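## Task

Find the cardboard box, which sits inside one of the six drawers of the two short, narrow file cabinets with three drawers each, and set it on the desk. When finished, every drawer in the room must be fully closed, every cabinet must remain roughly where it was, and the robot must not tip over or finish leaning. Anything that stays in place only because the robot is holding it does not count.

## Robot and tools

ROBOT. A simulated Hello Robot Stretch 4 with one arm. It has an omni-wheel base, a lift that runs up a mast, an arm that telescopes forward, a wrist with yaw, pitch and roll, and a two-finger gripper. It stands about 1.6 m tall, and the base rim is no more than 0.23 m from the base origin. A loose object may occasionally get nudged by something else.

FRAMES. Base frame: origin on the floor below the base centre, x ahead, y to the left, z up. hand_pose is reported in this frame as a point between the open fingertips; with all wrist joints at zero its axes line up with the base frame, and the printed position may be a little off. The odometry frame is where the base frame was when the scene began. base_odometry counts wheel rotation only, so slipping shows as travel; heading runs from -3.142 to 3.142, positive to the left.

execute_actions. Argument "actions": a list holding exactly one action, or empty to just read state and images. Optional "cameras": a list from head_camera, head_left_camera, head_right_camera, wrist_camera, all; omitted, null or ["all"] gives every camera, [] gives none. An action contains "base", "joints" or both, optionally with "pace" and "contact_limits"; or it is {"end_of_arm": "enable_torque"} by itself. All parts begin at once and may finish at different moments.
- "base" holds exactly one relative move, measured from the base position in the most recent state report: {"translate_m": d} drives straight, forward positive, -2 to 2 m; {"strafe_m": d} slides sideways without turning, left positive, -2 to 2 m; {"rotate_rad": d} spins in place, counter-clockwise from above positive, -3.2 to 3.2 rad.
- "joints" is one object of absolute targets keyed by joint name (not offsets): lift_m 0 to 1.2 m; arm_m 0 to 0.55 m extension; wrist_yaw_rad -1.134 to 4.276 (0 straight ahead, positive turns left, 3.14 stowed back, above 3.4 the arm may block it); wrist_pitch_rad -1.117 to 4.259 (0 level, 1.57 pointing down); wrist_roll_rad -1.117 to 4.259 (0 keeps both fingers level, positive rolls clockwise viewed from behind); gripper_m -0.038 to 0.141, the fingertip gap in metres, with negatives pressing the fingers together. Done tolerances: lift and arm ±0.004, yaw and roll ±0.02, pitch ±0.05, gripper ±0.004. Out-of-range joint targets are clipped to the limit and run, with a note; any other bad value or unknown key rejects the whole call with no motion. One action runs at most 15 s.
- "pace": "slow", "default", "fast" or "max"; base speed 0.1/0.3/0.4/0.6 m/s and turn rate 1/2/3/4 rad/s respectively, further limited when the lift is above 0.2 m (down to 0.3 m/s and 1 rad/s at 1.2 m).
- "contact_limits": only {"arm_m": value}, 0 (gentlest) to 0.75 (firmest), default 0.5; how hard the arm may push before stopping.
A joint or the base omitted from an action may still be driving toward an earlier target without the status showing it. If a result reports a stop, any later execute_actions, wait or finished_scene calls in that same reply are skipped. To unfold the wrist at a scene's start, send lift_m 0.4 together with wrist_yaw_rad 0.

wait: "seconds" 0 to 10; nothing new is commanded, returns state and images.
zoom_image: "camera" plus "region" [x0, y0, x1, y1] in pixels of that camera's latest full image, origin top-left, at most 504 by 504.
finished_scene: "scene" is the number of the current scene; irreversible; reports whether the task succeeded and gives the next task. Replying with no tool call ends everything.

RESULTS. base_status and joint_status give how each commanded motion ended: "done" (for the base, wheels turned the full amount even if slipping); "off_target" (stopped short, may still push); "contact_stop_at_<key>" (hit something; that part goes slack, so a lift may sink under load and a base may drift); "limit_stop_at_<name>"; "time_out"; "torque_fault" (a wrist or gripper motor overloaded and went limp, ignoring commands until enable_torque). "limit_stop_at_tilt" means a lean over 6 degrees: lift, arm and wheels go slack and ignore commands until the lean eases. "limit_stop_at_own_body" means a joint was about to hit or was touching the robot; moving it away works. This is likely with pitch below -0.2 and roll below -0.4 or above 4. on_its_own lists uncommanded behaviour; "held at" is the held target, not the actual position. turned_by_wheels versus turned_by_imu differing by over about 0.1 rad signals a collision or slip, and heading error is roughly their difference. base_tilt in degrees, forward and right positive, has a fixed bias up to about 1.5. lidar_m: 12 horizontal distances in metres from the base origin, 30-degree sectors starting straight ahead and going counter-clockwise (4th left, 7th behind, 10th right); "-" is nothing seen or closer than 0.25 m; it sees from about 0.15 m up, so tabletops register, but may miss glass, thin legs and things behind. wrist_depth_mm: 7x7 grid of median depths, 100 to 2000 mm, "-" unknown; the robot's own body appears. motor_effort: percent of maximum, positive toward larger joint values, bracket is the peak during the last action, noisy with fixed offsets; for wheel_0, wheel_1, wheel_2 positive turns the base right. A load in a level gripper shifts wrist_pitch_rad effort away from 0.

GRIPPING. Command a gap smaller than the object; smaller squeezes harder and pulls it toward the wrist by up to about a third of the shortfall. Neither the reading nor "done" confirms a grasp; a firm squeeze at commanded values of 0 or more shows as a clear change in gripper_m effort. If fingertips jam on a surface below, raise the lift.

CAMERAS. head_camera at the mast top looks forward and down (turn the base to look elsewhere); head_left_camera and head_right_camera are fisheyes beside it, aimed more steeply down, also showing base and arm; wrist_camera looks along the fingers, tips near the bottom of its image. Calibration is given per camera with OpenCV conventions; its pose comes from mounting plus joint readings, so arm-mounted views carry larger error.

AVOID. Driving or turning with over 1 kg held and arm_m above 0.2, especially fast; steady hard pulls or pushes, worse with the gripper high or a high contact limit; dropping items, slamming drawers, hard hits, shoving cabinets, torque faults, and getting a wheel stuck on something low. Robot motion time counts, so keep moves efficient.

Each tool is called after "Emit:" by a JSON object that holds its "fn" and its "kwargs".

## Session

Emit:
{"fn": "execute_actions", "kwargs": {"actions": [{"joints":{"lift_m":0.4,"wrist_yaw_rad":0}}], "cameras": ["head_camera","head_left_camera"]}}

Scene clock: 2.37 s.
base_odometry: x=+0.000 y=+0.000 heading=+0.000 (m, m, rad; odometry frame)
turned_by_wheels: +0.000 (rad since the last result)
turned_by_imu: +0.001 (rad since the last result)
base_tilt: forward=-0.3 right=-0.1 (deg)
lidar_m: 1.16 1.28 1.79 1.76 1.94 2.09 1.51 2.32 2.18 2.44 2.04 1.66
base_status: not commanded
joint_positions: lift_m=+0.400 arm_m=-0.003 wrist_yaw_rad=+0.000 wrist_pitch_rad=-0.014 wrist_roll_rad=-0.009 gripper_m=+0.057
joint_status: all done
motor_effort: lift_m=+23(23) arm_m=-1(1) wrist_yaw_rad=-1(4) wrist_pitch_rad=-9(8) wrist_roll_rad=-1(1) gripper_m=-5(1) wheel_0=+0(1) wheel_1=-1(0) wheel_2=+0(0) (%)
hand_pose: x=+0.4568 y=-0.0873 z=+0.5821 quat_wxyz=(+1.000, -0.005, -0.007, +0.000) (m; base frame)
wrist_depth_mm: 1708 1708 1537 1499 1430 1366 1308 / 1756 1118 1025 991 1430 1366 1281 / 1708 1078 1042 976 1397 1366 1281 / 1708 1098 1025 976 1430 1366 1281 / 1708 1078 1025 976 1397 1366 1308 / 1708 1078 213 960 211 1336 1281 / 1499 1078 991 159 1336 1308 1255
pictures: head_camera, head_left_camera
Images, in order (width x height): head_camera 420x560, head_left_camera 420x672.

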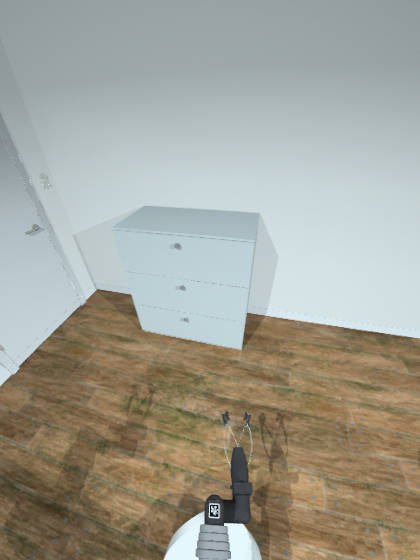

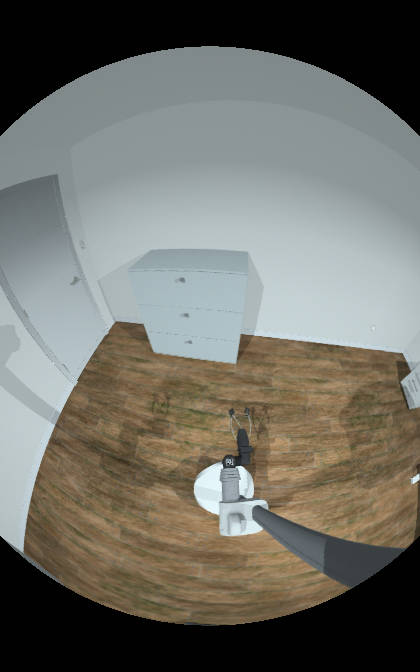

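Wall normal about -0.2; right wall at -1.77.

Emit:
{"fn": "execute_actions", "kwargs": {"actions": [{"base":{"rotate_rad":-1.75},"joints":{"lift_m":0.26,"wrist_roll_rad":1.57,"gripper_m":0.07,"wrist_pitch_rad":0}}], "cameras": ["head_camera","head_left_camera"]}}

Scene clock: 6.67 s.
base_odometry: x=+0.000 y=+0.000 heading=-1.750 (m, m, rad; odometry frame)
turned_by_wheels: -1.750 (rad since the last result)
turned_by_imu: -1.790 (rad since the last result)
base_tilt: forward=-0.3 right=-0.1 (deg)
lidar_m: 2.14 2.41 1.74 1.18 1.21 1.83 1.76 1.85 2.18 1.46 1.57 2.27
base_status: done
joint_positions: lift_m=+0.260 arm_m=-0.003 wrist_yaw_rad=+0.000 wrist_pitch_rad=+0.002 wrist_roll_rad=+1.570 gripper_m=+0.070
joint_status: all done
motor_effort: lift_m=+18(20) arm_m=-1(0) wrist_yaw_rad=+1(0) wrist_pitch_rad=-7(6) wrist_roll_rad=+1(0) gripper_m=-1(1) wheel_0=+1(4) wheel_1=+1(10) wheel_2=+0(8) (%)
hand_pose: x=+0.4568 y=-0.0874 z=+0.4378 quat_wxyz=(+0.707, +0.707, +0.001, -0.001) (m; base frame)
wrist_depth_mm: - - - - 1576 831 609 / - - - - 1708 854 597 / - - - - 1661 866 609 / - - - - 1756 891 627 / - - - - 1756 891 627 / - - 217 - 213 891 621 / - - - 158 1576 768 640
pictures: head_camera, head_left_camera
Images, in order (width x height): head_camera 420x560, head_left_camera 420x672.

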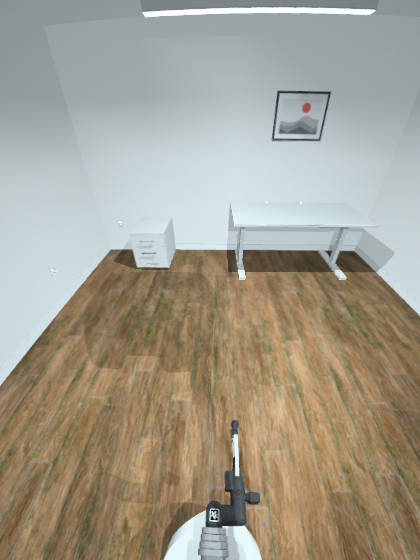

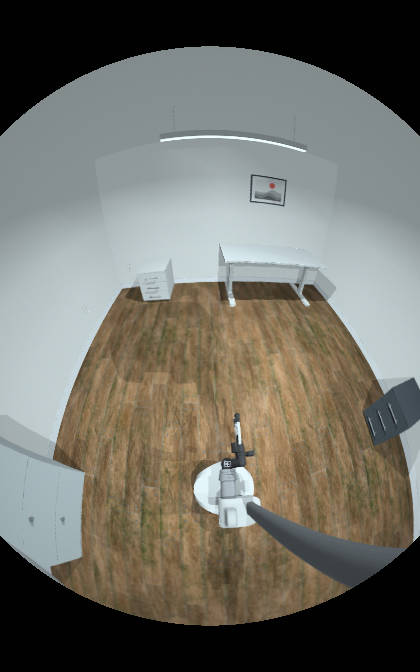

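Emit:
{"fn": "execute_actions", "kwargs": {"actions": [{"base":{"rotate_rad":-1.5}}], "cameras": []}}

Emit:
{"fn": "execute_actions", "kwargs": {"actions": [{"base":{"translate_m":0.55},"pace":"fast"}], "cameras": []}}

Emit:
{"fn": "execute_actions", "kwargs": {"actions": [{"base":{"strafe_m":0.4},"pace":"fast"}], "cameras": ["head_camera","wrist_camera"]}}

Scene clock: 20.90 s.
base_odometry: x=+0.000 y=+0.000 heading=+3.033 (m, m, rad; odometry frame)
turned_by_wheels: -1.500 (rad since the last result)
turned_by_imu: -1.534 (rad since the last result)
base_tilt: forward=-0.3 right=-0.1 (deg)
lidar_m: 1.49 2.19 2.23 2.16 2.27 1.69 1.17 1.21 1.86 1.76 1.84 2.13
base_status: done
joint_positions: lift_m=+0.260 arm_m=-0.003 wrist_yaw_rad=+0.000 wrist_pitch_rad=+0.002 wrist_roll_rad=+1.570 gripper_m=+0.070
joint_status: not commanded
motor_effort: lift_m=+19(19) arm_m=-1(0) wrist_yaw_rad=+2(1) wrist_pitch_rad=-7(7) wrist_roll_rad=+0(1) gripper_m=-1(4) wheel_0=+1(6) wheel_1=+0(7) wheel_2=+0(5) (%)
hand_pose: x=+0.4568 y=-0.0874 z=+0.4377 quat_wxyz=(+0.707, +0.707, +0.001, -0.001) (m; base frame)
wrist_depth_mm: 1808 1863 1863 1863 1576 831 609 / 1808 1863 1921 1863 1661 842 603 / 1808 1863 1863 1808 1708 866 609 / 1921 1921 1863 1863 1537 878 621 / 1863 1863 1921 1308 1308 891 627 / 1921 1863 216 1308 212 891 621 / 1863 1921 1863 157 1576 768 640
pictures: none
No camera images: the call's "cameras" was empty. Leave "cameras" out to get every camera's image.

Scene clock: 23.63 s.
base_odometry: x=-0.547 y=+0.059 heading=+3.033 (m, m, rad; odometry frame)
turned_by_wheels: +0.000 (rad since the last result)
turned_by_imu: +0.000 (rad since the last result)
base_tilt: forward=-0.3 right=-0.1 (deg)
lidar_m: 0.90 1.00 2.19 2.11 2.63 2.26 1.74 1.83 1.85 1.77 1.86 1.56
base_status: done
joint_positions: lift_m=+0.260 arm_m=-0.003 wrist_yaw_rad=+0.000 wrist_pitch_rad=+0.002 wrist_roll_rad=+1.570 gripper_m=+0.070
joint_status: not commanded
motor_effort: lift_m=+19(20) arm_m=+0(1) wrist_yaw_rad=+1(1) wrist_pitch_rad=-8(7) wrist_roll_rad=+0(0) gripper_m=+0(3) wheel_0=-1(7) wheel_1=-1(8) wheel_2=+1(11) (%)
hand_pose: x=+0.4568 y=-0.0874 z=+0.4377 quat_wxyz=(+0.707, +0.707, +0.001, -0.001) (m; base frame)
wrist_depth_mm: 1281 1308 1308 1308 1308 820 603 / 1281 1255 1308 1308 1308 854 603 / 1308 1308 1308 1308 1308 878 609 / 1308 1281 1336 1336 1308 878 621 / 1308 1308 1308 750 750 750 621 / 1308 1281 216 750 212 759 627 / 1281 1308 1336 158 750 750 640
pictures: none
No camera images: the call's "cameras" was empty. Leave "cameras" out to get every camera's image.

Scene clock: 25.77 s.
base_odometry: x=-0.590 y=-0.338 heading=+3.033 (m, m, rad; odometry frame)
turned_by_wheels: +0.000 (rad since the last result)
turned_by_imu: -0.001 (rad since the last result)
base_tilt: forward=-0.3 right=-0.1 (deg)
lidar_m: 0.95 1.62 1.81 1.72 2.28 2.25 1.78 1.81 2.28 2.17 2.10 0.94
base_status: done
joint_positions: lift_m=+0.260 arm_m=-0.003 wrist_yaw_rad=+0.000 wrist_pitch_rad=+0.002 wrist_roll_rad=+1.570 gripper_m=+0.070
joint_status: not commanded
motor_effort: lift_m=+20(20) arm_m=-1(1) wrist_yaw_rad=+1(1) wrist_pitch_rad=-7(7) wrist_roll_rad=+0(0) gripper_m=+0(2) wheel_0=+1(8) wheel_1=-1(8) wheel_2=+1(0) (%)
hand_pose: x=+0.4568 y=-0.0874 z=+0.4377 quat_wxyz=(+0.707, +0.707, +0.001, -0.001) (m; base frame)
wrist_depth_mm: 1308 1308 1308 1025 946 759 603 / 1308 1308 1308 750 750 759 603 / 1308 1308 1308 750 759 768 615 / 1308 1308 1308 750 759 759 621 / 1308 1308 1336 1336 1336 842 627 / 1308 1308 216 1336 213 891 627 / 1308 1336 1336 157 1308 778 640
pictures: head_camera, wrist_camera
camera_calibration (this result's frames):
wrist_camera: T_world_to_cam=[[0.00263487, 0.0205571, -0.999785, 0.445182], [0.0365094, 0.99912, 0.0206397, 0.127506], [0.99933, -0.036556, 0.00188203, -0.238051], [0, 0, 0, 1]] pos_world=[0.232063, -0.145247, 0.442902]
Images, in order (width x height): head_camera 420x560, wrist_camera 616x392.

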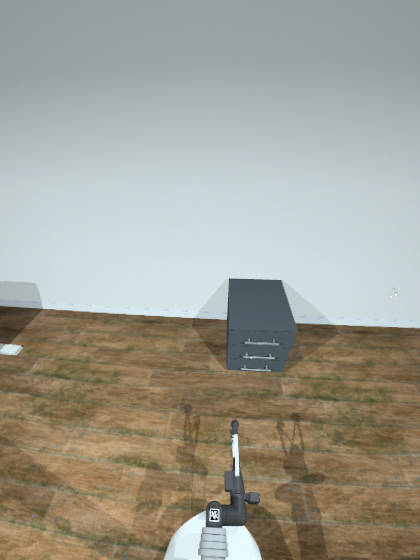

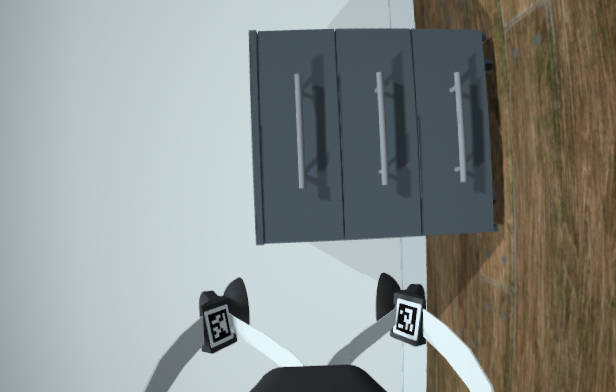

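Emit:
{"fn": "execute_actions", "kwargs": {"actions": [{"base":{"strafe_m":-0.21},"joints":{"lift_m":0.272,"arm_m":0.4}}], "cameras": ["wrist_camera"]}}

Scene clock: 29.87 s.
base_odometry: x=-0.567 y=-0.130 heading=+3.034 (m, m, rad; odometry frame)
turned_by_wheels: +0.000 (rad since the last result)
turned_by_imu: +0.003 (rad since the last result)
base_tilt: forward=-0.3 right=-0.1 (deg)
lidar_m: 0.93 1.61 1.99 1.94 2.48 2.28 1.74 1.83 2.05 1.97 2.07 1.01
base_status: done
joint_positions: lift_m=+0.272 arm_m=+0.399 wrist_yaw_rad=+0.000 wrist_pitch_rad=+0.002 wrist_roll_rad=+1.570 gripper_m=+0.070
joint_status: all done
motor_effort: lift_m=+22(27) arm_m=+5(3) wrist_yaw_rad=+1(2) wrist_pitch_rad=-7(7) wrist_roll_rad=+0(1) gripper_m=-2(1) wheel_0=-1(8) wheel_1=+1(8) wheel_2=+1(2) (%)
hand_pose: x=+0.8586 y=-0.0874 z=+0.4494 quat_wxyz=(+0.707, +0.707, +0.001, -0.001) (m; base frame)
wrist_depth_mm: 891 904 917 904 917 842 621 / 878 891 340 342 345 347 347 / 904 904 342 342 343 345 347 / 891 904 353 342 343 345 347 / 904 904 343 342 345 349 349 / 904 904 216 343 212 347 349 / 891 917 342 157 345 310 351
pictures: wrist_camera
camera_calibration (this result's frames):
wrist_camera: T_world_to_cam=[[0.00243127, 0.020695, -0.999783, 0.456017], [0.0364079, 0.999121, 0.0207698, 0.112592], [0.999334, -0.0364505, 0.00167567, -0.63953], [0, 0, 0, 1]] pos_world=[0.633896, -0.145241, 0.454651]
Images, in order (width x height): wrist_camera 616x392.

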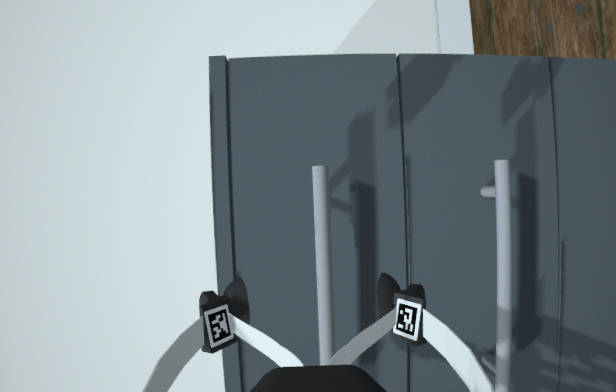

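Emit:
{"fn": "execute_actions", "kwargs": {"actions": [{"joints":{"arm_m":0.492,"lift_m":0.264},"contact_limits":{"arm_m":0.2}}], "cameras": []}}

Emit:
{"fn": "execute_actions", "kwargs": {"actions": [{"joints":{"gripper_m":-0.025}}], "cameras": []}}

Emit:
{"fn": "execute_actions", "kwargs": {"actions": [{"joints":{"arm_m":0.18},"pace":"slow"}], "cameras": ["head_camera"]}}

Scene clock: 32.80 s.
base_odometry: x=-0.567 y=-0.130 heading=+3.034 (m, m, rad; odometry frame)
turned_by_wheels: +0.000 (rad since the last result)
turned_by_imu: +0.001 (rad since the last result)
base_tilt: forward=-0.3 right=-0.1 (deg)
lidar_m: 0.94 1.60 2.01 1.92 2.47 2.27 1.74 1.81 2.05 1.96 2.08 0.98
base_status: not commanded
joint_positions: lift_m=+0.264 arm_m=+0.491 wrist_yaw_rad=+0.000 wrist_pitch_rad=+0.002 wrist_roll_rad=+1.570 gripper_m=+0.070
joint_status: all done
motor_effort: lift_m=+18(25) arm_m=+5(6) wrist_yaw_rad=+1(2) wrist_pitch_rad=-7(8) wrist_roll_rad=+0(1) gripper_m=+0(4) wheel_0=-1(2) wheel_1=+1(1) wheel_2=+1(1) (%)
contact_limits: arm_m 0.2
hand_pose: x=+0.9506 y=-0.0874 z=+0.4418 quat_wxyz=(+0.707, +0.707, +0.001, -0.001) (m; base frame)
wrist_depth_mm: 798 798 248 249 250 252 - / 798 798 248 249 250 252 254 / 798 798 248 250 251 253 254 / 798 809 248 249 251 253 251 / 809 809 248 249 251 253 253 / 809 809 216 250 212 254 255 / 820 809 249 157 252 254 -
pictures: none
No camera images: the call's "cameras" was empty. Leave "cameras" out to get every camera's image.

Scene clock: 34.47 s.
base_odometry: x=-0.567 y=-0.130 heading=+3.034 (m, m, rad; odometry frame)
turned_by_wheels: +0.000 (rad since the last result)
turned_by_imu: +0.001 (rad since the last result)
base_tilt: forward=-0.3 right=-0.1 (deg)
lidar_m: 0.93 1.60 2.01 1.93 2.47 2.27 1.74 1.81 2.04 1.97 2.05 0.97
base_status: not commanded
joint_positions: lift_m=+0.264 arm_m=+0.491 wrist_yaw_rad=+0.001 wrist_pitch_rad=+0.007 wrist_roll_rad=+1.570 gripper_m=-0.024
joint_status: all done
motor_effort: lift_m=+19(19) arm_m=+3(5) wrist_yaw_rad=-2(2) wrist_pitch_rad=-21(22) wrist_roll_rad=+0(0) gripper_m=-20(17) wheel_0=-1(1) wheel_1=+1(1) wheel_2=+1(1) (%)
hand_pose: x=+0.9509 y=-0.0871 z=+0.4404 quat_wxyz=(+0.707, +0.707, +0.003, -0.002) (m; base frame)
wrist_depth_mm: 788 798 240 242 244 254 - / 798 798 240 242 244 253 254 / 798 798 241 243 244 253 255 / 798 798 241 242 245 254 255 / 798 809 242 242 245 254 255 / 809 809 241 206 209 254 256 / 809 809 178 205 245 153 -
pictures: none
No camera images: the call's "cameras" was empty. Leave "cameras" out to get every camera's image.

Scene clock: 38.87 s.
base_odometry: x=-0.567 y=-0.130 heading=+3.034 (m, m, rad; odometry frame)
turned_by_wheels: +0.001 (rad since the last result)
turned_by_imu: +0.002 (rad since the last result)
base_tilt: forward=-0.3 right=-0.1 (deg)
lidar_m: 0.61 1.59 2.01 1.92 2.47 2.25 1.75 1.81 2.06 1.97 2.06 0.67
base_status: not commanded
joint_positions: lift_m=+0.264 arm_m=+0.181 wrist_yaw_rad=+0.008 wrist_pitch_rad=+0.007 wrist_roll_rad=+1.570 gripper_m=-0.024
joint_status: all done
on_its_own: wrist_yaw_rad is at rest, and its effort (-21) is outside its rest range (-13 to +13)
motor_effort: lift_m=+19(19) arm_m=-5(1) wrist_yaw_rad=-21(21) wrist_pitch_rad=-23(23) wrist_roll_rad=+0(0) gripper_m=-20(21) wheel_0=+3(2) wheel_1=+2(1) wheel_2=+4(4) (%)
hand_pose: x=+0.6409 y=-0.0852 z=+0.4402 quat_wxyz=(+0.707, +0.707, +0.005, +0.000) (m; base frame)
wrist_depth_mm: 1098 1078 237 239 242 809 603 / 1098 1098 238 239 242 778 580 / 1098 1118 239 241 244 569 574 / 1098 1118 239 241 243 574 580 / 1118 1118 240 242 244 574 574 / 1118 1118 240 206 213 574 591 / 1098 1138 180 211 245 153 597
pictures: head_camera
Images, in order (width x height): head_camera 420x560.

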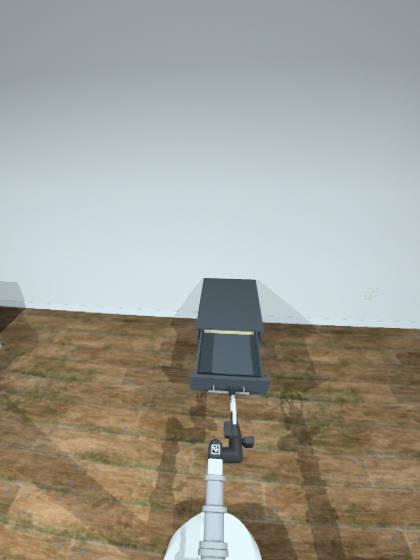

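Emit:
{"fn": "execute_actions", "kwargs": {"actions": [{"joints":{"arm_m":0.5},"pace":"slow","contact_limits":{"arm_m":0.35}}], "cameras": []}}

Emit:
{"fn": "execute_actions", "kwargs": {"actions": [{"joints":{"gripper_m":0.07,"arm_m":0.49}}], "cameras": []}}

Emit:
{"fn": "execute_actions", "kwargs": {"actions": [{"joints":{"arm_m":0.4}}], "cameras": []}}

Emit:
{"fn": "execute_actions", "kwargs": {"actions": [{"joints":{"lift_m":0.108}}], "cameras": []}}

Emit:
{"fn": "execute_actions", "kwargs": {"actions": [{"joints":{"arm_m":0.492},"contact_limits":{"arm_m":0.2}}], "cameras": ["wrist_camera"]}}

Emit:
{"fn": "execute_actions", "kwargs": {"actions": [{"joints":{"gripper_m":-0.025}}], "cameras": []}}

Emit:
{"fn": "execute_actions", "kwargs": {"actions": [{"joints":{"arm_m":0.18},"pace":"slow"}], "cameras": ["head_camera"]}}

Scene clock: 46.60 s.
base_odometry: x=-0.567 y=-0.130 heading=+3.034 (m, m, rad; odometry frame)
turned_by_wheels: +0.000 (rad since the last result)
turned_by_imu: +0.002 (rad since the last result)
base_tilt: forward=-0.3 right=-0.1 (deg)
lidar_m: 0.91 1.59 2.00 1.93 2.48 2.25 1.73 1.82 2.07 1.97 2.07 1.01
base_status: not commanded
joint_positions: lift_m=+0.264 arm_m=+0.499 wrist_yaw_rad=-0.001 wrist_pitch_rad=+0.007 wrist_roll_rad=+1.570 gripper_m=-0.024
joint_status: all done
motor_effort: lift_m=+19(19) arm_m=+5(7) wrist_yaw_rad=+4(21) wrist_pitch_rad=-22(23) wrist_roll_rad=+0(0) gripper_m=-16(17) wheel_0=+1(3) wheel_1=+0(1) wheel_2=+1(4) (%)
contact_limits: arm_m 0.35
hand_pose: x=+0.9584 y=-0.0877 z=+0.4403 quat_wxyz=(+0.707, +0.707, +0.002, -0.003) (m; base frame)
wrist_depth_mm: 788 788 240 241 243 246 - / 788 798 240 242 243 245 248 / 788 788 240 241 243 247 248 / 788 798 240 241 244 246 248 / 788 788 240 241 244 246 248 / 788 798 240 204 210 246 248 / 788 809 178 207 244 153 -
pictures: none
No camera images: the call's "cameras" was empty. Leave "cameras" out to get every camera's image.

Scene clock: 48.27 s.
base_odometry: x=-0.567 y=-0.130 heading=+3.034 (m, m, rad; odometry frame)
turned_by_wheels: +0.000 (rad since the last result)
turned_by_imu: +0.001 (rad since the last result)
base_tilt: forward=-0.3 right=-0.1 (deg)
lidar_m: 0.93 1.60 1.98 1.93 2.48 2.25 1.74 1.83 2.07 1.97 2.07 1.01
base_status: not commanded
joint_positions: lift_m=+0.264 arm_m=+0.491 wrist_yaw_rad=+0.000 wrist_pitch_rad=+0.003 wrist_roll_rad=+1.570 gripper_m=+0.070
joint_status: all done
motor_effort: lift_m=+19(19) arm_m=-4(8) wrist_yaw_rad=+2(4) wrist_pitch_rad=-10(21) wrist_roll_rad=+0(0) gripper_m=-2(23) wheel_0=-1(1) wheel_1=+0(0) wheel_2=+1(1) (%)
hand_pose: x=+0.9501 y=-0.0875 z=+0.4414 quat_wxyz=(+0.707, +0.707, +0.001, -0.001) (m; base frame)
wrist_depth_mm: 788 798 247 250 251 254 - / 809 798 248 249 251 253 254 / 809 809 247 250 252 253 255 / 809 809 249 250 252 253 255 / 809 809 249 249 252 254 254 / 798 820 217 250 213 254 256 / 809 809 249 157 252 254 -
pictures: none
No camera images: the call's "cameras" was empty. Leave "cameras" out to get every camera's image.

Scene clock: 49.50 s.
base_odometry: x=-0.567 y=-0.130 heading=+3.034 (m, m, rad; odometry frame)
turned_by_wheels: +0.000 (rad since the last result)
turned_by_imu: +0.000 (rad since the last result)
base_tilt: forward=-0.3 right=-0.1 (deg)
lidar_m: 0.92 1.61 2.00 1.93 2.45 2.26 1.74 1.82 2.06 1.96 2.05 1.00
base_status: not commanded
joint_positions: lift_m=+0.264 arm_m=+0.401 wrist_yaw_rad=+0.000 wrist_pitch_rad=+0.003 wrist_roll_rad=+1.570 gripper_m=+0.070
joint_status: all done
motor_effort: lift_m=+19(19) arm_m=-4(2) wrist_yaw_rad=+1(2) wrist_pitch_rad=-9(10) wrist_roll_rad=+0(0) gripper_m=+0(1) wheel_0=+0(0) wheel_1=+0(0) wheel_2=+1(1) (%)
hand_pose: x=+0.8602 y=-0.0874 z=+0.4415 quat_wxyz=(+0.707, +0.707, +0.001, -0.001) (m; base frame)
wrist_depth_mm: 891 878 904 904 917 831 603 / 878 904 338 340 340 345 347 / 891 891 338 342 342 345 347 / 891 904 338 340 342 343 347 / 891 904 338 342 342 345 349 / 904 904 216 340 211 345 349 / 904 904 338 157 342 309 349
pictures: none
No camera images: the call's "cameras" was empty. Leave "cameras" out to get every camera's image.

Scene clock: 51.23 s.
base_odometry: x=-0.567 y=-0.130 heading=+3.034 (m, m, rad; odometry frame)
turned_by_wheels: +0.000 (rad since the last result)
turned_by_imu: +0.001 (rad since the last result)
base_tilt: forward=-0.3 right=-0.1 (deg)
lidar_m: 0.93 1.59 1.99 1.91 2.47 2.28 1.72 1.82 2.05 1.96 2.08 1.00
base_status: not commanded
joint_positions: lift_m=+0.108 arm_m=+0.401 wrist_yaw_rad=+0.000 wrist_pitch_rad=+0.003 wrist_roll_rad=+1.570 gripper_m=+0.070
joint_status: all done
motor_effort: lift_m=+18(15) arm_m=-4(4) wrist_yaw_rad=+1(1) wrist_pitch_rad=-9(9) wrist_roll_rad=+0(0) gripper_m=-2(1) wheel_0=-1(0) wheel_1=+0(0) wheel_2=+1(1) (%)
hand_pose: x=+0.8602 y=-0.0874 z=+0.2856 quat_wxyz=(+0.707, +0.707, +0.001, -0.001) (m; base frame)
wrist_depth_mm: 878 891 891 904 904 535 389 / 334 336 336 340 342 345 373 / 334 334 338 340 342 345 347 / 334 334 340 340 343 343 357 / 334 336 338 340 343 345 347 / 336 336 216 340 212 345 349 / 334 336 338 157 343 307 349
pictures: none
No camera images: the call's "cameras" was empty. Leave "cameras" out to get every camera's image.

Scene clock: 52.47 s.
base_odometry: x=-0.567 y=-0.130 heading=+3.034 (m, m, rad; odometry frame)
turned_by_wheels: +0.000 (rad since the last result)
turned_by_imu: +0.000 (rad since the last result)
base_tilt: forward=-0.3 right=-0.1 (deg)
lidar_m: 0.92 1.61 2.01 1.93 2.45 2.27 1.73 1.82 2.05 1.97 2.07 1.00
base_status: not commanded
joint_positions: lift_m=+0.108 arm_m=+0.491 wrist_yaw_rad=+0.000 wrist_pitch_rad=+0.003 wrist_roll_rad=+1.570 gripper_m=+0.070
joint_status: all done
motor_effort: lift_m=+18(18) arm_m=+4(5) wrist_yaw_rad=+1(2) wrist_pitch_rad=-8(9) wrist_roll_rad=+0(0) gripper_m=-5(0) wheel_0=+0(1) wheel_1=+0(0) wheel_2=+1(1) (%)
contact_limits: arm_m 0.2
hand_pose: x=+0.9506 y=-0.0874 z=+0.2857 quat_wxyz=(+0.707, +0.707, +0.001, -0.001) (m; base frame)
wrist_depth_mm: 244 245 248 248 250 252 - / 245 246 248 249 251 252 253 / 245 246 248 249 251 252 254 / 244 245 248 250 251 253 254 / 244 246 249 249 251 253 254 / 244 246 216 250 212 253 254 / 227 246 249 157 251 254 -
pictures: wrist_camera
camera_calibration (this result's frames):
wrist_camera: T_world_to_cam=[[0.00208453, 0.0207228, -0.999783, 0.29244], [0.0364041, 0.999121, 0.020785, 0.112638], [0.999335, -0.0364395, 0.0013283, -0.731114], [0, 0, 0, 1]] pos_world=[0.725918, -0.145241, 0.291006]
Images, in order (width x height): wrist_camera 616x392.

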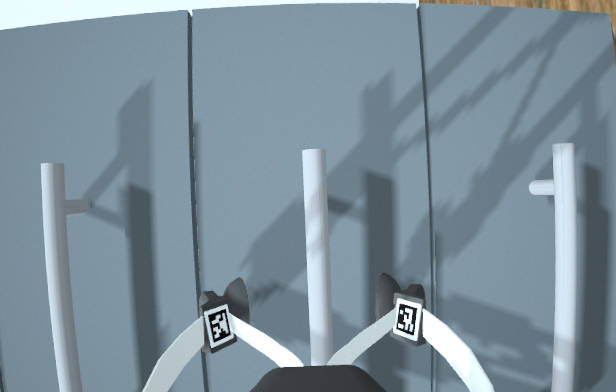

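Scene clock: 54.13 s.
base_odometry: x=-0.567 y=-0.130 heading=+3.034 (m, m, rad; odometry frame)
turned_by_wheels: +0.000 (rad since the last result)
turned_by_imu: +0.001 (rad since the last result)
base_tilt: forward=-0.3 right=-0.1 (deg)
lidar_m: 0.93 1.58 2.01 1.94 2.47 2.27 1.74 1.82 2.07 1.97 2.07 1.04
base_status: not commanded
joint_positions: lift_m=+0.108 arm_m=+0.491 wrist_yaw_rad=+0.001 wrist_pitch_rad=+0.006 wrist_roll_rad=+1.570 gripper_m=-0.024
joint_status: all done
motor_effort: lift_m=+19(19) arm_m=+3(5) wrist_yaw_rad=-2(3) wrist_pitch_rad=-18(18) wrist_roll_rad=-1(0) gripper_m=-22(18) wheel_0=+0(0) wheel_1=+0(0) wheel_2=+1(1) (%)
hand_pose: x=+0.9510 y=-0.0871 z=+0.2846 quat_wxyz=(+0.707, +0.707, +0.003, -0.002) (m; base frame)
wrist_depth_mm: 243 244 240 242 244 253 - / 242 245 242 242 245 253 254 / 243 245 241 242 244 253 255 / 243 245 242 242 245 253 255 / 243 246 241 243 245 254 255 / 243 245 241 206 211 254 255 / 229 247 178 206 245 254 -
pictures: none
No camera images: the call's "cameras" was empty. Leave "cameras" out to get every camera's image.

Scene clock: 58.53 s.
base_odometry: x=-0.567 y=-0.130 heading=+3.034 (m, m, rad; odometry frame)
turned_by_wheels: +0.001 (rad since the last result)
turned_by_imu: +0.003 (rad since the last result)
base_tilt: forward=-0.3 right=-0.1 (deg)
lidar_m: 0.62 1.60 2.00 1.93 2.47 2.26 1.73 1.84 2.07 1.97 2.04 0.68
base_status: not commanded
joint_positions: lift_m=+0.108 arm_m=+0.181 wrist_yaw_rad=+0.008 wrist_pitch_rad=+0.007 wrist_roll_rad=+1.570 gripper_m=-0.024
joint_status: all done
on_its_own: wrist_yaw_rad is at rest, and its effort (-22) is outside its rest range (-13 to +13)
motor_effort: lift_m=+19(19) arm_m=-5(6) wrist_yaw_rad=-22(22) wrist_pitch_rad=-20(20) wrist_roll_rad=+0(1) gripper_m=-18(17) wheel_0=+3(3) wheel_1=+1(1) wheel_2=+4(4) (%)
hand_pose: x=+0.6410 y=-0.0851 z=+0.2844 quat_wxyz=(+0.707, +0.707, +0.005, +0.001) (m; base frame)
wrist_depth_mm: 1098 1098 237 239 241 525 387 / 1098 1098 238 240 241 535 392 / 1098 549 240 240 243 549 402 / 1098 554 239 241 244 559 399 / 1098 1118 240 241 245 559 407 / 1118 1118 241 206 244 564 410 / 1118 1118 180 206 246 153 407
pictures: head_camera
Images, in order (width x height): head_camera 420x560.

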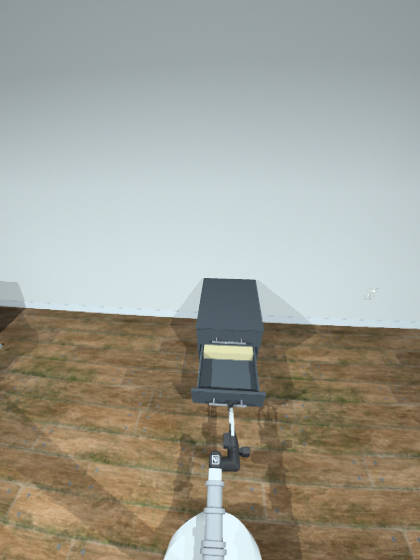

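Emit:
{"fn": "execute_actions", "kwargs": {"actions": [{"joints":{"arm_m":0.5},"pace":"slow","contact_limits":{"arm_m":0.35}}], "cameras": []}}

Emit:
{"fn": "execute_actions", "kwargs": {"actions": [{"joints":{"gripper_m":0.07,"arm_m":0.49}}], "cameras": []}}

Emit:
{"fn": "execute_actions", "kwargs": {"actions": [{"joints":{"arm_m":0.4}}], "cameras": []}}

Emit:
{"fn": "execute_actions", "kwargs": {"actions": [{"joints":{"lift_m":0.038,"wrist_pitch_rad":0.3}}], "cameras": []}}

Emit:
{"fn": "execute_actions", "kwargs": {"actions": [{"joints":{"arm_m":0.5},"contact_limits":{"arm_m":0.2}}], "cameras": ["wrist_camera"]}}

Emit:
{"fn": "execute_actions", "kwargs": {"actions": [{"joints":{"gripper_m":-0.03}}], "cameras": []}}

Emit:
{"fn": "execute_actions", "kwargs": {"actions": [{"joints":{"arm_m":0.19},"pace":"slow"}], "cameras": ["head_camera"]}}

Scene clock: 67.37 s.
base_odometry: x=-0.567 y=-0.130 heading=+3.034 (m, m, rad; odometry frame)
turned_by_wheels: +0.000 (rad since the last result)
turned_by_imu: +0.002 (rad since the last result)
base_tilt: forward=-0.3 right=-0.1 (deg)
lidar_m: 0.93 1.59 2.00 1.92 2.47 2.28 1.74 1.83 2.06 1.97 2.06 1.00
base_status: not commanded
joint_positions: lift_m=+0.108 arm_m=+0.499 wrist_yaw_rad=-0.001 wrist_pitch_rad=+0.006 wrist_roll_rad=+1.570 gripper_m=-0.024
joint_status: all done
motor_effort: lift_m=+19(19) arm_m=+5(7) wrist_yaw_rad=+2(22) wrist_pitch_rad=-19(20) wrist_roll_rad=+0(0) gripper_m=-19(19) wheel_0=+1(4) wheel_1=+1(1) wheel_2=+2(4) (%)
contact_limits: arm_m 0.35
hand_pose: x=+0.9584 y=-0.0876 z=+0.2845 quat_wxyz=(+0.707, +0.707, +0.002, -0.002) (m; base frame)
wrist_depth_mm: 235 237 240 241 243 246 - / 235 237 240 242 243 247 247 / 236 238 239 241 243 246 247 / 236 238 239 241 244 247 248 / 236 238 239 241 244 246 247 / 236 238 240 205 208 246 248 / 219 238 179 204 243 245 -
pictures: none
No camera images: the call's "cameras" was empty. Leave "cameras" out to get every camera's image.

Scene clock: 69.03 s.
base_odometry: x=-0.567 y=-0.130 heading=+3.034 (m, m, rad; odometry frame)
turned_by_wheels: +0.000 (rad since the last result)
turned_by_imu: +0.000 (rad since the last result)
base_tilt: forward=-0.4 right=-0.1 (deg)
lidar_m: 0.93 1.60 1.99 1.93 2.48 2.26 1.75 1.81 2.06 1.95 2.07 0.99
base_status: not commanded
joint_positions: lift_m=+0.108 arm_m=+0.491 wrist_yaw_rad=+0.000 wrist_pitch_rad=+0.003 wrist_roll_rad=+1.570 gripper_m=+0.070
joint_status: all done
motor_effort: lift_m=+19(19) arm_m=-4(7) wrist_yaw_rad=+2(2) wrist_pitch_rad=-10(19) wrist_roll_rad=+0(0) gripper_m=-2(21) wheel_0=+0(2) wheel_1=+0(1) wheel_2=+2(1) (%)
hand_pose: x=+0.9501 y=-0.0875 z=+0.2855 quat_wxyz=(+0.707, +0.707, +0.001, -0.001) (m; base frame)
wrist_depth_mm: 244 246 247 250 251 253 - / 244 246 249 249 251 252 254 / 244 246 248 249 251 253 254 / 244 246 248 250 251 253 254 / 244 246 248 250 251 253 255 / 245 247 216 250 212 254 255 / 228 247 249 157 252 254 -
pictures: none
No camera images: the call's "cameras" was empty. Leave "cameras" out to get every camera's image.

Scene clock: 70.27 s.
base_odometry: x=-0.567 y=-0.130 heading=+3.034 (m, m, rad; odometry frame)
turned_by_wheels: +0.000 (rad since the last result)
turned_by_imu: +0.000 (rad since the last result)
base_tilt: forward=-0.3 right=-0.2 (deg)
lidar_m: 0.92 1.58 1.99 1.93 2.46 2.28 1.74 1.83 2.06 1.95 2.06 1.02
base_status: not commanded
joint_positions: lift_m=+0.108 arm_m=+0.401 wrist_yaw_rad=+0.000 wrist_pitch_rad=+0.003 wrist_roll_rad=+1.570 gripper_m=+0.070
joint_status: all done
motor_effort: lift_m=+19(19) arm_m=-4(1) wrist_yaw_rad=+1(2) wrist_pitch_rad=-9(10) wrist_roll_rad=+0(0) gripper_m=-1(5) wheel_0=+0(0) wheel_1=+0(0) wheel_2=+1(2) (%)
hand_pose: x=+0.8602 y=-0.0874 z=+0.2855 quat_wxyz=(+0.707, +0.707, +0.001, -0.001) (m; base frame)
wrist_depth_mm: 891 891 891 904 891 530 389 / 332 334 336 340 342 345 373 / 336 336 336 340 343 345 347 / 334 336 340 342 343 345 357 / 336 334 338 340 342 345 347 / 334 336 216 342 212 343 347 / 336 336 338 157 343 309 347
pictures: none
No camera images: the call's "cameras" was empty. Leave "cameras" out to get every camera's image.

Scene clock: 71.53 s.
base_odometry: x=-0.567 y=-0.130 heading=+3.034 (m, m, rad; odometry frame)
turned_by_wheels: +0.000 (rad since the last result)
turned_by_imu: +0.001 (rad since the last result)
base_tilt: forward=-0.3 right=-0.1 (deg)
lidar_m: 0.92 1.61 2.00 1.92 2.45 2.27 1.73 1.83 2.04 1.94 2.08 1.00
base_status: not commanded
joint_positions: lift_m=+0.038 arm_m=+0.401 wrist_yaw_rad=+0.000 wrist_pitch_rad=+0.302 wrist_roll_rad=+1.570 gripper_m=+0.070
joint_status: all done
motor_effort: lift_m=+18(18) arm_m=-4(4) wrist_yaw_rad=+1(1) wrist_pitch_rad=-6(2) wrist_roll_rad=+0(0) gripper_m=+0(1) wheel_0=+0(0) wheel_1=+0(0) wheel_2=+2(1) (%)
hand_pose: x=+0.8471 y=-0.0874 z=+0.1307 quat_wxyz=(+0.699, +0.699, +0.106, -0.106) (m; base frame)
wrist_depth_mm: 778 831 891 580 347 245 - / 293 312 338 366 353 248 205 / 294 314 338 362 357 251 207 / 287 312 336 362 362 253 209 / 285 312 340 364 364 254 209 / 289 312 216 362 212 254 210 / 289 306 330 157 343 230 -
pictures: none
No camera images: the call's "cameras" was empty. Leave "cameras" out to get every camera's image.

Scene clock: 72.80 s.
base_odometry: x=-0.567 y=-0.130 heading=+3.033 (m, m, rad; odometry frame)
turned_by_wheels: +0.000 (rad since the last result)
turned_by_imu: +0.000 (rad since the last result)
base_tilt: forward=-0.3 right=-0.1 (deg)
lidar_m: 0.92 1.60 1.99 1.93 2.47 2.26 1.74 1.82 2.08 1.95 2.09 1.02
base_status: not commanded
joint_positions: lift_m=+0.038 arm_m=+0.499 wrist_yaw_rad=-0.001 wrist_pitch_rad=+0.301 wrist_roll_rad=+1.570 gripper_m=+0.070
joint_status: all done
motor_effort: lift_m=+18(18) arm_m=+6(6) wrist_yaw_rad=+5(5) wrist_pitch_rad=-5(6) wrist_roll_rad=-1(0) gripper_m=+1(3) wheel_0=+0(0) wheel_1=+0(0) wheel_2=+0(2) (%)
contact_limits: arm_m 0.2
hand_pose: x=+0.9451 y=-0.0878 z=+0.1308 quat_wxyz=(+0.699, +0.699, +0.106, -0.107) (m; base frame)
wrist_depth_mm: 210 223 239 259 306 245 - / 208 223 239 259 298 248 206 / 209 223 240 258 281 252 208 / 209 224 242 253 281 253 210 / 209 223 243 255 281 255 210 / 208 221 232 255 211 253 210 / 208 219 235 155 278 230 -
pictures: wrist_camera
camera_calibration (this result's frames):
wrist_camera: T_world_to_cam=[[-0.292223, 0.0211062, -0.956117, 0.410085], [0.0422755, 0.999064, 0.00913341, 0.112404], [0.955415, -0.0377514, -0.292842, -0.645578], [0, 0, 0, 1]] pos_world=[0.731879, -0.145326, 0.20201]
Images, in order (width x height): wrist_camera 616x392.

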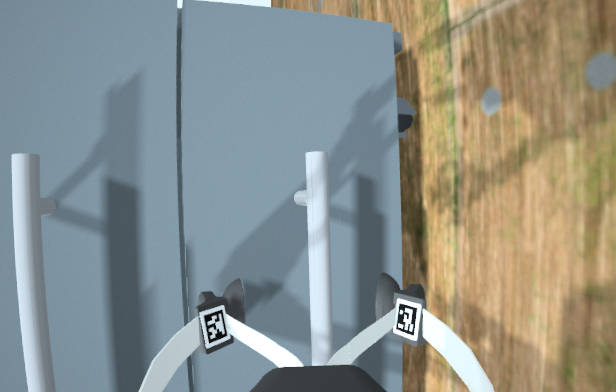

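Scene clock: 74.50 s.
base_odometry: x=-0.567 y=-0.130 heading=+3.034 (m, m, rad; odometry frame)
turned_by_wheels: +0.000 (rad since the last result)
turned_by_imu: +0.001 (rad since the last result)
base_tilt: forward=-0.3 right=-0.1 (deg)
lidar_m: 0.92 1.59 2.00 1.93 2.48 2.25 1.74 1.83 2.04 1.97 2.08 0.98
base_status: not commanded
joint_positions: lift_m=+0.038 arm_m=+0.499 wrist_yaw_rad=+0.001 wrist_pitch_rad=+0.306 wrist_roll_rad=+1.570 gripper_m=-0.029
joint_status: all done
motor_effort: lift_m=+19(19) arm_m=+3(7) wrist_yaw_rad=-1(5) wrist_pitch_rad=-18(17) wrist_roll_rad=+0(0) gripper_m=-23(22) wheel_0=+1(0) wheel_1=+0(0) wheel_2=+1(1) (%)
hand_pose: x=+0.9454 y=-0.0872 z=+0.1293 quat_wxyz=(+0.699, +0.698, +0.108, -0.108) (m; base frame)
wrist_depth_mm: 208 222 234 254 291 239 - / 208 222 234 252 294 243 202 / 208 222 234 250 274 246 204 / 208 222 234 247 274 249 206 / 208 222 234 247 273 249 206 / 207 222 229 206 265 249 206 / 208 218 177 214 267 153 -
pictures: none
No camera images: the call's "cameras" was empty. Leave "cameras" out to get every camera's image.

Scene clock: 78.87 s.
base_odometry: x=-0.567 y=-0.130 heading=+3.034 (m, m, rad; odometry frame)
turned_by_wheels: +0.001 (rad since the last result)
turned_by_imu: +0.002 (rad since the last result)
base_tilt: forward=-0.3 right=-0.1 (deg)
lidar_m: 0.61 1.59 2.01 1.94 2.48 2.25 1.74 1.82 2.07 1.95 2.08 0.66
base_status: not commanded
joint_positions: lift_m=+0.038 arm_m=+0.191 wrist_yaw_rad=+0.007 wrist_pitch_rad=+0.307 wrist_roll_rad=+1.570 gripper_m=-0.029
joint_status: all done
on_its_own: wrist_yaw_rad is at rest, and its effort (-20) is outside its rest range (-13 to +13)
motor_effort: lift_m=+20(20) arm_m=-5(7) wrist_yaw_rad=-20(20) wrist_pitch_rad=-22(22) wrist_roll_rad=+0(0) gripper_m=-22(23) wheel_0=+3(3) wheel_1=+1(2) wheel_2=+4(4) (%)
hand_pose: x=+0.6374 y=-0.0854 z=+0.1290 quat_wxyz=(+0.699, +0.698, +0.111, -0.106) (m; base frame)
wrist_depth_mm: 946 1025 230 250 290 241 - / 946 1008 231 251 272 243 202 / 469 500 231 248 272 246 205 / 469 504 232 245 273 249 206 / 473 504 232 245 273 250 206 / 473 504 227 207 263 250 206 / 473 488 178 214 268 154 -
pictures: head_camera
Images, in order (width x height): head_camera 420x560.

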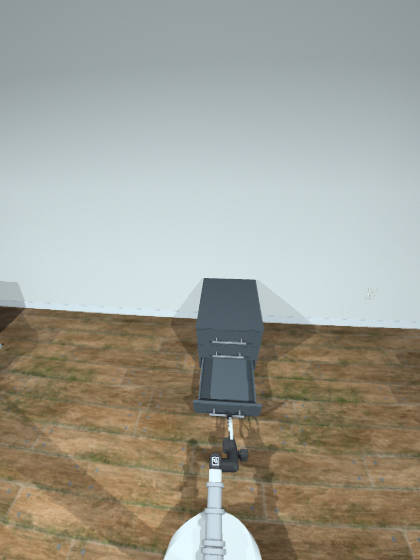

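Emit:
{"fn": "execute_actions", "kwargs": {"actions": [{"joints":{"arm_m":0.506},"pace":"slow","contact_limits":{"arm_m":0.35}}], "cameras": []}}

Emit:
{"fn": "execute_actions", "kwargs": {"actions": [{"joints":{"gripper_m":0.07,"arm_m":0.497}}], "cameras": []}}

Emit:
{"fn": "execute_actions", "kwargs": {"actions": [{"joints":{"arm_m":0.0}}], "cameras": ["head_camera"]}}

Emit:
{"fn": "execute_actions", "kwargs": {"actions": [{"base":{"rotate_rad":1.51},"joints":{"wrist_pitch_rad":0,"lift_m":0.2}}], "cameras": []}}

Emit:
{"fn": "execute_actions", "kwargs": {"actions": [{"base":{"translate_m":1.3},"pace":"max"}], "cameras": []}}

Emit:
{"fn": "execute_actions", "kwargs": {"actions": [{"base":{"strafe_m":1.5},"joints":{"lift_m":0.26},"pace":"max"}], "cameras": ["head_camera","wrist_camera"]}}

Scene clock: 87.07 s.
base_odometry: x=-0.567 y=-0.130 heading=+3.034 (m, m, rad; odometry frame)
turned_by_wheels: +0.000 (rad since the last result)
turned_by_imu: +0.002 (rad since the last result)
base_tilt: forward=-0.3 right=-0.1 (deg)
lidar_m: 0.93 1.60 1.99 1.94 2.46 2.27 1.74 1.82 2.06 1.97 2.08 1.00
base_status: not commanded
joint_positions: lift_m=+0.038 arm_m=+0.505 wrist_yaw_rad=+0.000 wrist_pitch_rad=+0.307 wrist_roll_rad=+1.570 gripper_m=-0.029
joint_status: all done
motor_effort: lift_m=+20(19) arm_m=+4(5) wrist_yaw_rad=+2(20) wrist_pitch_rad=-22(22) wrist_roll_rad=-1(0) gripper_m=-22(20) wheel_0=+1(3) wheel_1=+0(1) wheel_2=+2(4) (%)
contact_limits: arm_m 0.35
hand_pose: x=+0.9511 y=-0.0875 z=+0.1291 quat_wxyz=(+0.699, +0.699, +0.108, -0.108) (m; base frame)
wrist_depth_mm: 204 217 234 253 290 240 - / 203 217 234 253 294 243 202 / 204 216 234 249 274 246 204 / 204 217 234 247 274 248 206 / 203 216 234 247 274 249 206 / 202 216 228 207 211 249 206 / 203 213 178 213 267 153 -
pictures: none
No camera images: the call's "cameras" was empty. Leave "cameras" out to get every camera's image.

Scene clock: 88.77 s.
base_odometry: x=-0.567 y=-0.130 heading=+3.034 (m, m, rad; odometry frame)
turned_by_wheels: +0.000 (rad since the last result)
turned_by_imu: +0.000 (rad since the last result)
base_tilt: forward=-0.4 right=-0.1 (deg)
lidar_m: 0.92 1.61 1.99 1.94 2.49 2.26 1.74 1.81 2.05 1.96 2.06 1.01
base_status: not commanded
joint_positions: lift_m=+0.038 arm_m=+0.498 wrist_yaw_rad=+0.000 wrist_pitch_rad=+0.303 wrist_roll_rad=+1.570 gripper_m=+0.070
joint_status: all done
motor_effort: lift_m=+20(20) arm_m=-4(0) wrist_yaw_rad=+2(0) wrist_pitch_rad=-10(21) wrist_roll_rad=+0(0) gripper_m=-2(23) wheel_0=-1(1) wheel_1=+0(0) wheel_2=+1(1) (%)
hand_pose: x=+0.9440 y=-0.0875 z=+0.1302 quat_wxyz=(+0.699, +0.699, +0.107, -0.107) (m; base frame)
wrist_depth_mm: 210 223 241 260 306 243 - / 209 224 242 262 298 246 204 / 210 224 241 258 301 250 206 / 210 224 241 255 283 251 208 / 210 224 241 254 282 252 208 / 208 223 218 254 212 253 208 / 209 219 237 152 278 229 -
pictures: none
No camera images: the call's "cameras" was empty. Leave "cameras" out to get every camera's image.

Scene clock: 90.60 s.
base_odometry: x=-0.567 y=-0.130 heading=+3.034 (m, m, rad; odometry frame)
turned_by_wheels: +0.000 (rad since the last result)
turned_by_imu: +0.001 (rad since the last result)
base_tilt: forward=-0.3 right=-0.1 (deg)
lidar_m: 0.91 1.60 1.99 1.93 2.45 2.27 1.75 1.82 2.08 1.97 2.06 1.00
base_status: not commanded
joint_positions: lift_m=+0.038 arm_m=+0.116 wrist_yaw_rad=+0.000 wrist_pitch_rad=+0.302 wrist_roll_rad=+1.570 gripper_m=+0.070
joint_status: arm_m limit_stop_at_own_body (moved -0.382 of -0.498)
on_its_own: lift_m is slack since a limit_stop_at_own_body; arm_m is slack since a limit_stop_at_own_body (your +0.000 is given up)
motor_effort: lift_m=+20(20) arm_m=+0(4) wrist_yaw_rad=+2(7) wrist_pitch_rad=-8(10) wrist_roll_rad=+0(0) gripper_m=-5(2) wheel_0=+0(1) wheel_1=+0(0) wheel_2=+0(1) (%)
hand_pose: x=+0.5618 y=-0.0875 z=+0.1304 quat_wxyz=(+0.699, +0.699, +0.106, -0.107) (m; base frame)
wrist_depth_mm: 1008 1098 1138 585 351 246 - / 1008 1078 1138 597 355 250 207 / 544 580 621 603 359 253 209 / 539 574 609 609 364 255 211 / 539 564 621 615 366 257 212 / 535 564 216 634 212 256 211 / 539 564 615 157 347 232 -
pictures: head_camera
Images, in order (width x height): head_camera 420x560.

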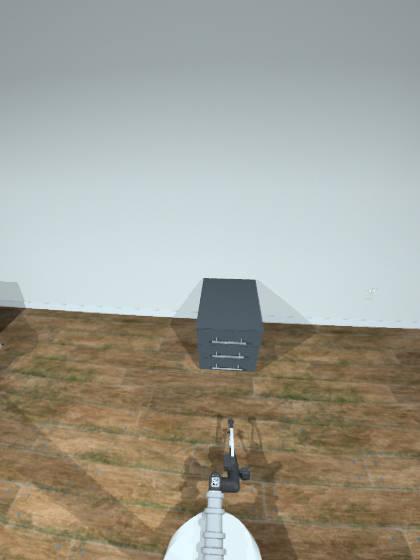

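not run: a stop came earlier in this reply.

not run: a stop came earlier in this reply.

not run: a stop came earlier in this reply.

Emit:
{"fn": "execute_actions", "kwargs": {"actions": [{"base":{"rotate_rad":1.51},"joints":{"wrist_pitch_rad":0,"lift_m":0.2,"arm_m":0.12}}], "cameras": []}}

Emit:
{"fn": "execute_actions", "kwargs": {"actions": [{"base":{"translate_m":1.3},"pace":"max"}], "cameras": []}}

Emit:
{"fn": "execute_actions", "kwargs": {"actions": [{"base":{"strafe_m":1.5},"joints":{"lift_m":0.26,"arm_m":0},"pace":"max"}], "cameras": ["head_camera","wrist_camera"]}}

Scene clock: 94.77 s.
base_odometry: x=-0.567 y=-0.130 heading=-1.740 (m, m, rad; odometry frame)
turned_by_wheels: +1.510 (rad since the last result)
turned_by_imu: +1.548 (rad since the last result)
base_tilt: forward=-0.3 right=-0.1 (deg)
lidar_m: 1.94 2.47 2.28 1.72 1.79 2.06 1.97 2.06 1.59 0.93 1.59 2.02
base_status: done
joint_positions: lift_m=+0.200 arm_m=+0.119 wrist_yaw_rad=+0.000 wrist_pitch_rad=+0.003 wrist_roll_rad=+1.570 gripper_m=+0.070
joint_status: all done
motor_effort: lift_m=+23(20) arm_m=+5(5) wrist_yaw_rad=+0(0) wrist_pitch_rad=-9(14) wrist_roll_rad=+0(1) gripper_m=+0(1) wheel_0=-1(6) wheel_1=+0(9) wheel_2=+1(6) (%)
hand_pose: x=+0.5787 y=-0.0873 z=+0.3772 quat_wxyz=(+0.707, +0.707, +0.001, -0.001) (m; base frame)
wrist_depth_mm: - - - - 1336 715 521 / - - - - 1366 732 530 / - - - - 1430 741 525 / - - - - 1464 759 535 / - - - - 1499 768 539 / - - 216 - 212 768 549 / - - - 157 1366 654 549
pictures: none
No camera images: the call's "cameras" was empty. Leave "cameras" out to get every camera's image.

Scene clock: 98.50 s.
base_odometry: x=-0.786 y=-1.411 heading=-1.740 (m, m, rad; odometry frame)
turned_by_wheels: +0.000 (rad since the last result)
turned_by_imu: +0.000 (rad since the last result)
base_tilt: forward=-0.3 right=-0.1 (deg)
lidar_m: 0.63 0.66 1.47 2.20 2.30 2.45 3.36 1.47 1.57 1.51 0.93 0.69
base_status: done
joint_positions: lift_m=+0.200 arm_m=+0.119 wrist_yaw_rad=+0.000 wrist_pitch_rad=+0.003 wrist_roll_rad=+1.570 gripper_m=+0.070
joint_status: not commanded
motor_effort: lift_m=+22(23) arm_m=+4(4) wrist_yaw_rad=+1(0) wrist_pitch_rad=-8(9) wrist_roll_rad=+0(0) gripper_m=-1(1) wheel_0=-2(8) wheel_1=-1(7) wheel_2=+0(10) (%)
hand_pose: x=+0.5787 y=-0.0874 z=+0.3773 quat_wxyz=(+0.707, +0.707, +0.001, -0.001) (m; base frame)
wrist_depth_mm: 496 647 1118 1098 1118 715 521 / 480 654 1118 1118 1118 723 530 / 484 654 1098 1118 1118 750 530 / 480 640 1098 1098 1118 750 535 / 469 634 1098 1098 1098 768 535 / 469 615 216 1118 212 768 549 / 466 597 1098 157 1078 654 549
pictures: none
No camera images: the call's "cameras" was empty. Leave "cameras" out to get every camera's image.

Scene clock: 102.40 s.
base_odometry: x=+0.693 y=-1.664 heading=-1.740 (m, m, rad; odometry frame)
turned_by_wheels: +0.000 (rad since the last result)
turned_by_imu: -0.006 (rad since the last result)
base_tilt: forward=-0.3 right=-0.1 (deg)
lidar_m: 0.80 1.01 0.72 0.69 0.73 1.01 1.56 3.45 2.74 3.01 1.26 0.88
base_status: done
joint_positions: lift_m=+0.260 arm_m=+0.001 wrist_yaw_rad=+0.000 wrist_pitch_rad=+0.002 wrist_roll_rad=+1.570 gripper_m=+0.070
joint_status: all done
motor_effort: lift_m=+21(24) arm_m=-4(6) wrist_yaw_rad=+1(2) wrist_pitch_rad=-8(9) wrist_roll_rad=-1(1) gripper_m=-1(2) wheel_0=+0(12) wheel_1=-1(13) wheel_2=+1(2) (%)
hand_pose: x=+0.4601 y=-0.0875 z=+0.4375 quat_wxyz=(+0.707, +0.707, +0.001, -0.001) (m; base frame)
wrist_depth_mm: 1182 1205 1205 1229 1229 831 603 / 1182 1205 1229 1229 1229 798 603 / 1182 1205 1205 627 627 627 609 / 1182 1205 1182 621 627 634 621 / 1182 1182 1205 615 621 627 621 / 1182 1160 216 615 212 621 627 / 1182 1182 1182 157 1160 621 640
pictures: head_camera, wrist_camera
camera_calibration (this result's frames):
wrist_camera: T_world_to_cam=[[0.0023503, 0.0207911, -0.999781, 0.445093], [0.0366168, 0.999112, 0.0208633, 0.127269], [0.999327, -0.0366578, 0.0015869, -0.241276], [0, 0, 0, 1]] pos_world=[0.235408, -0.145255, 0.442723]
Images, in order (width x height): head_camera 420x560, wrist_camera 616x392.

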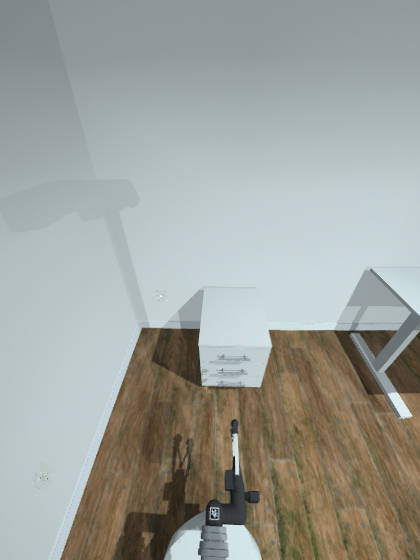

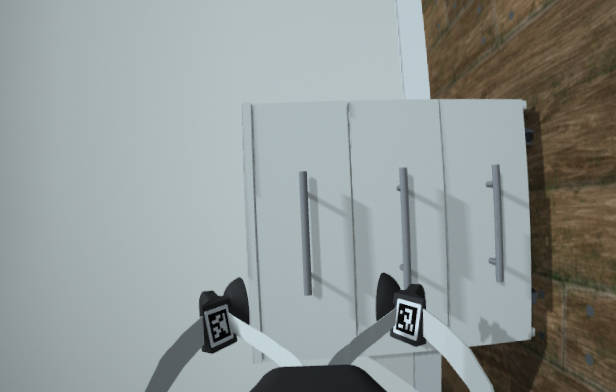

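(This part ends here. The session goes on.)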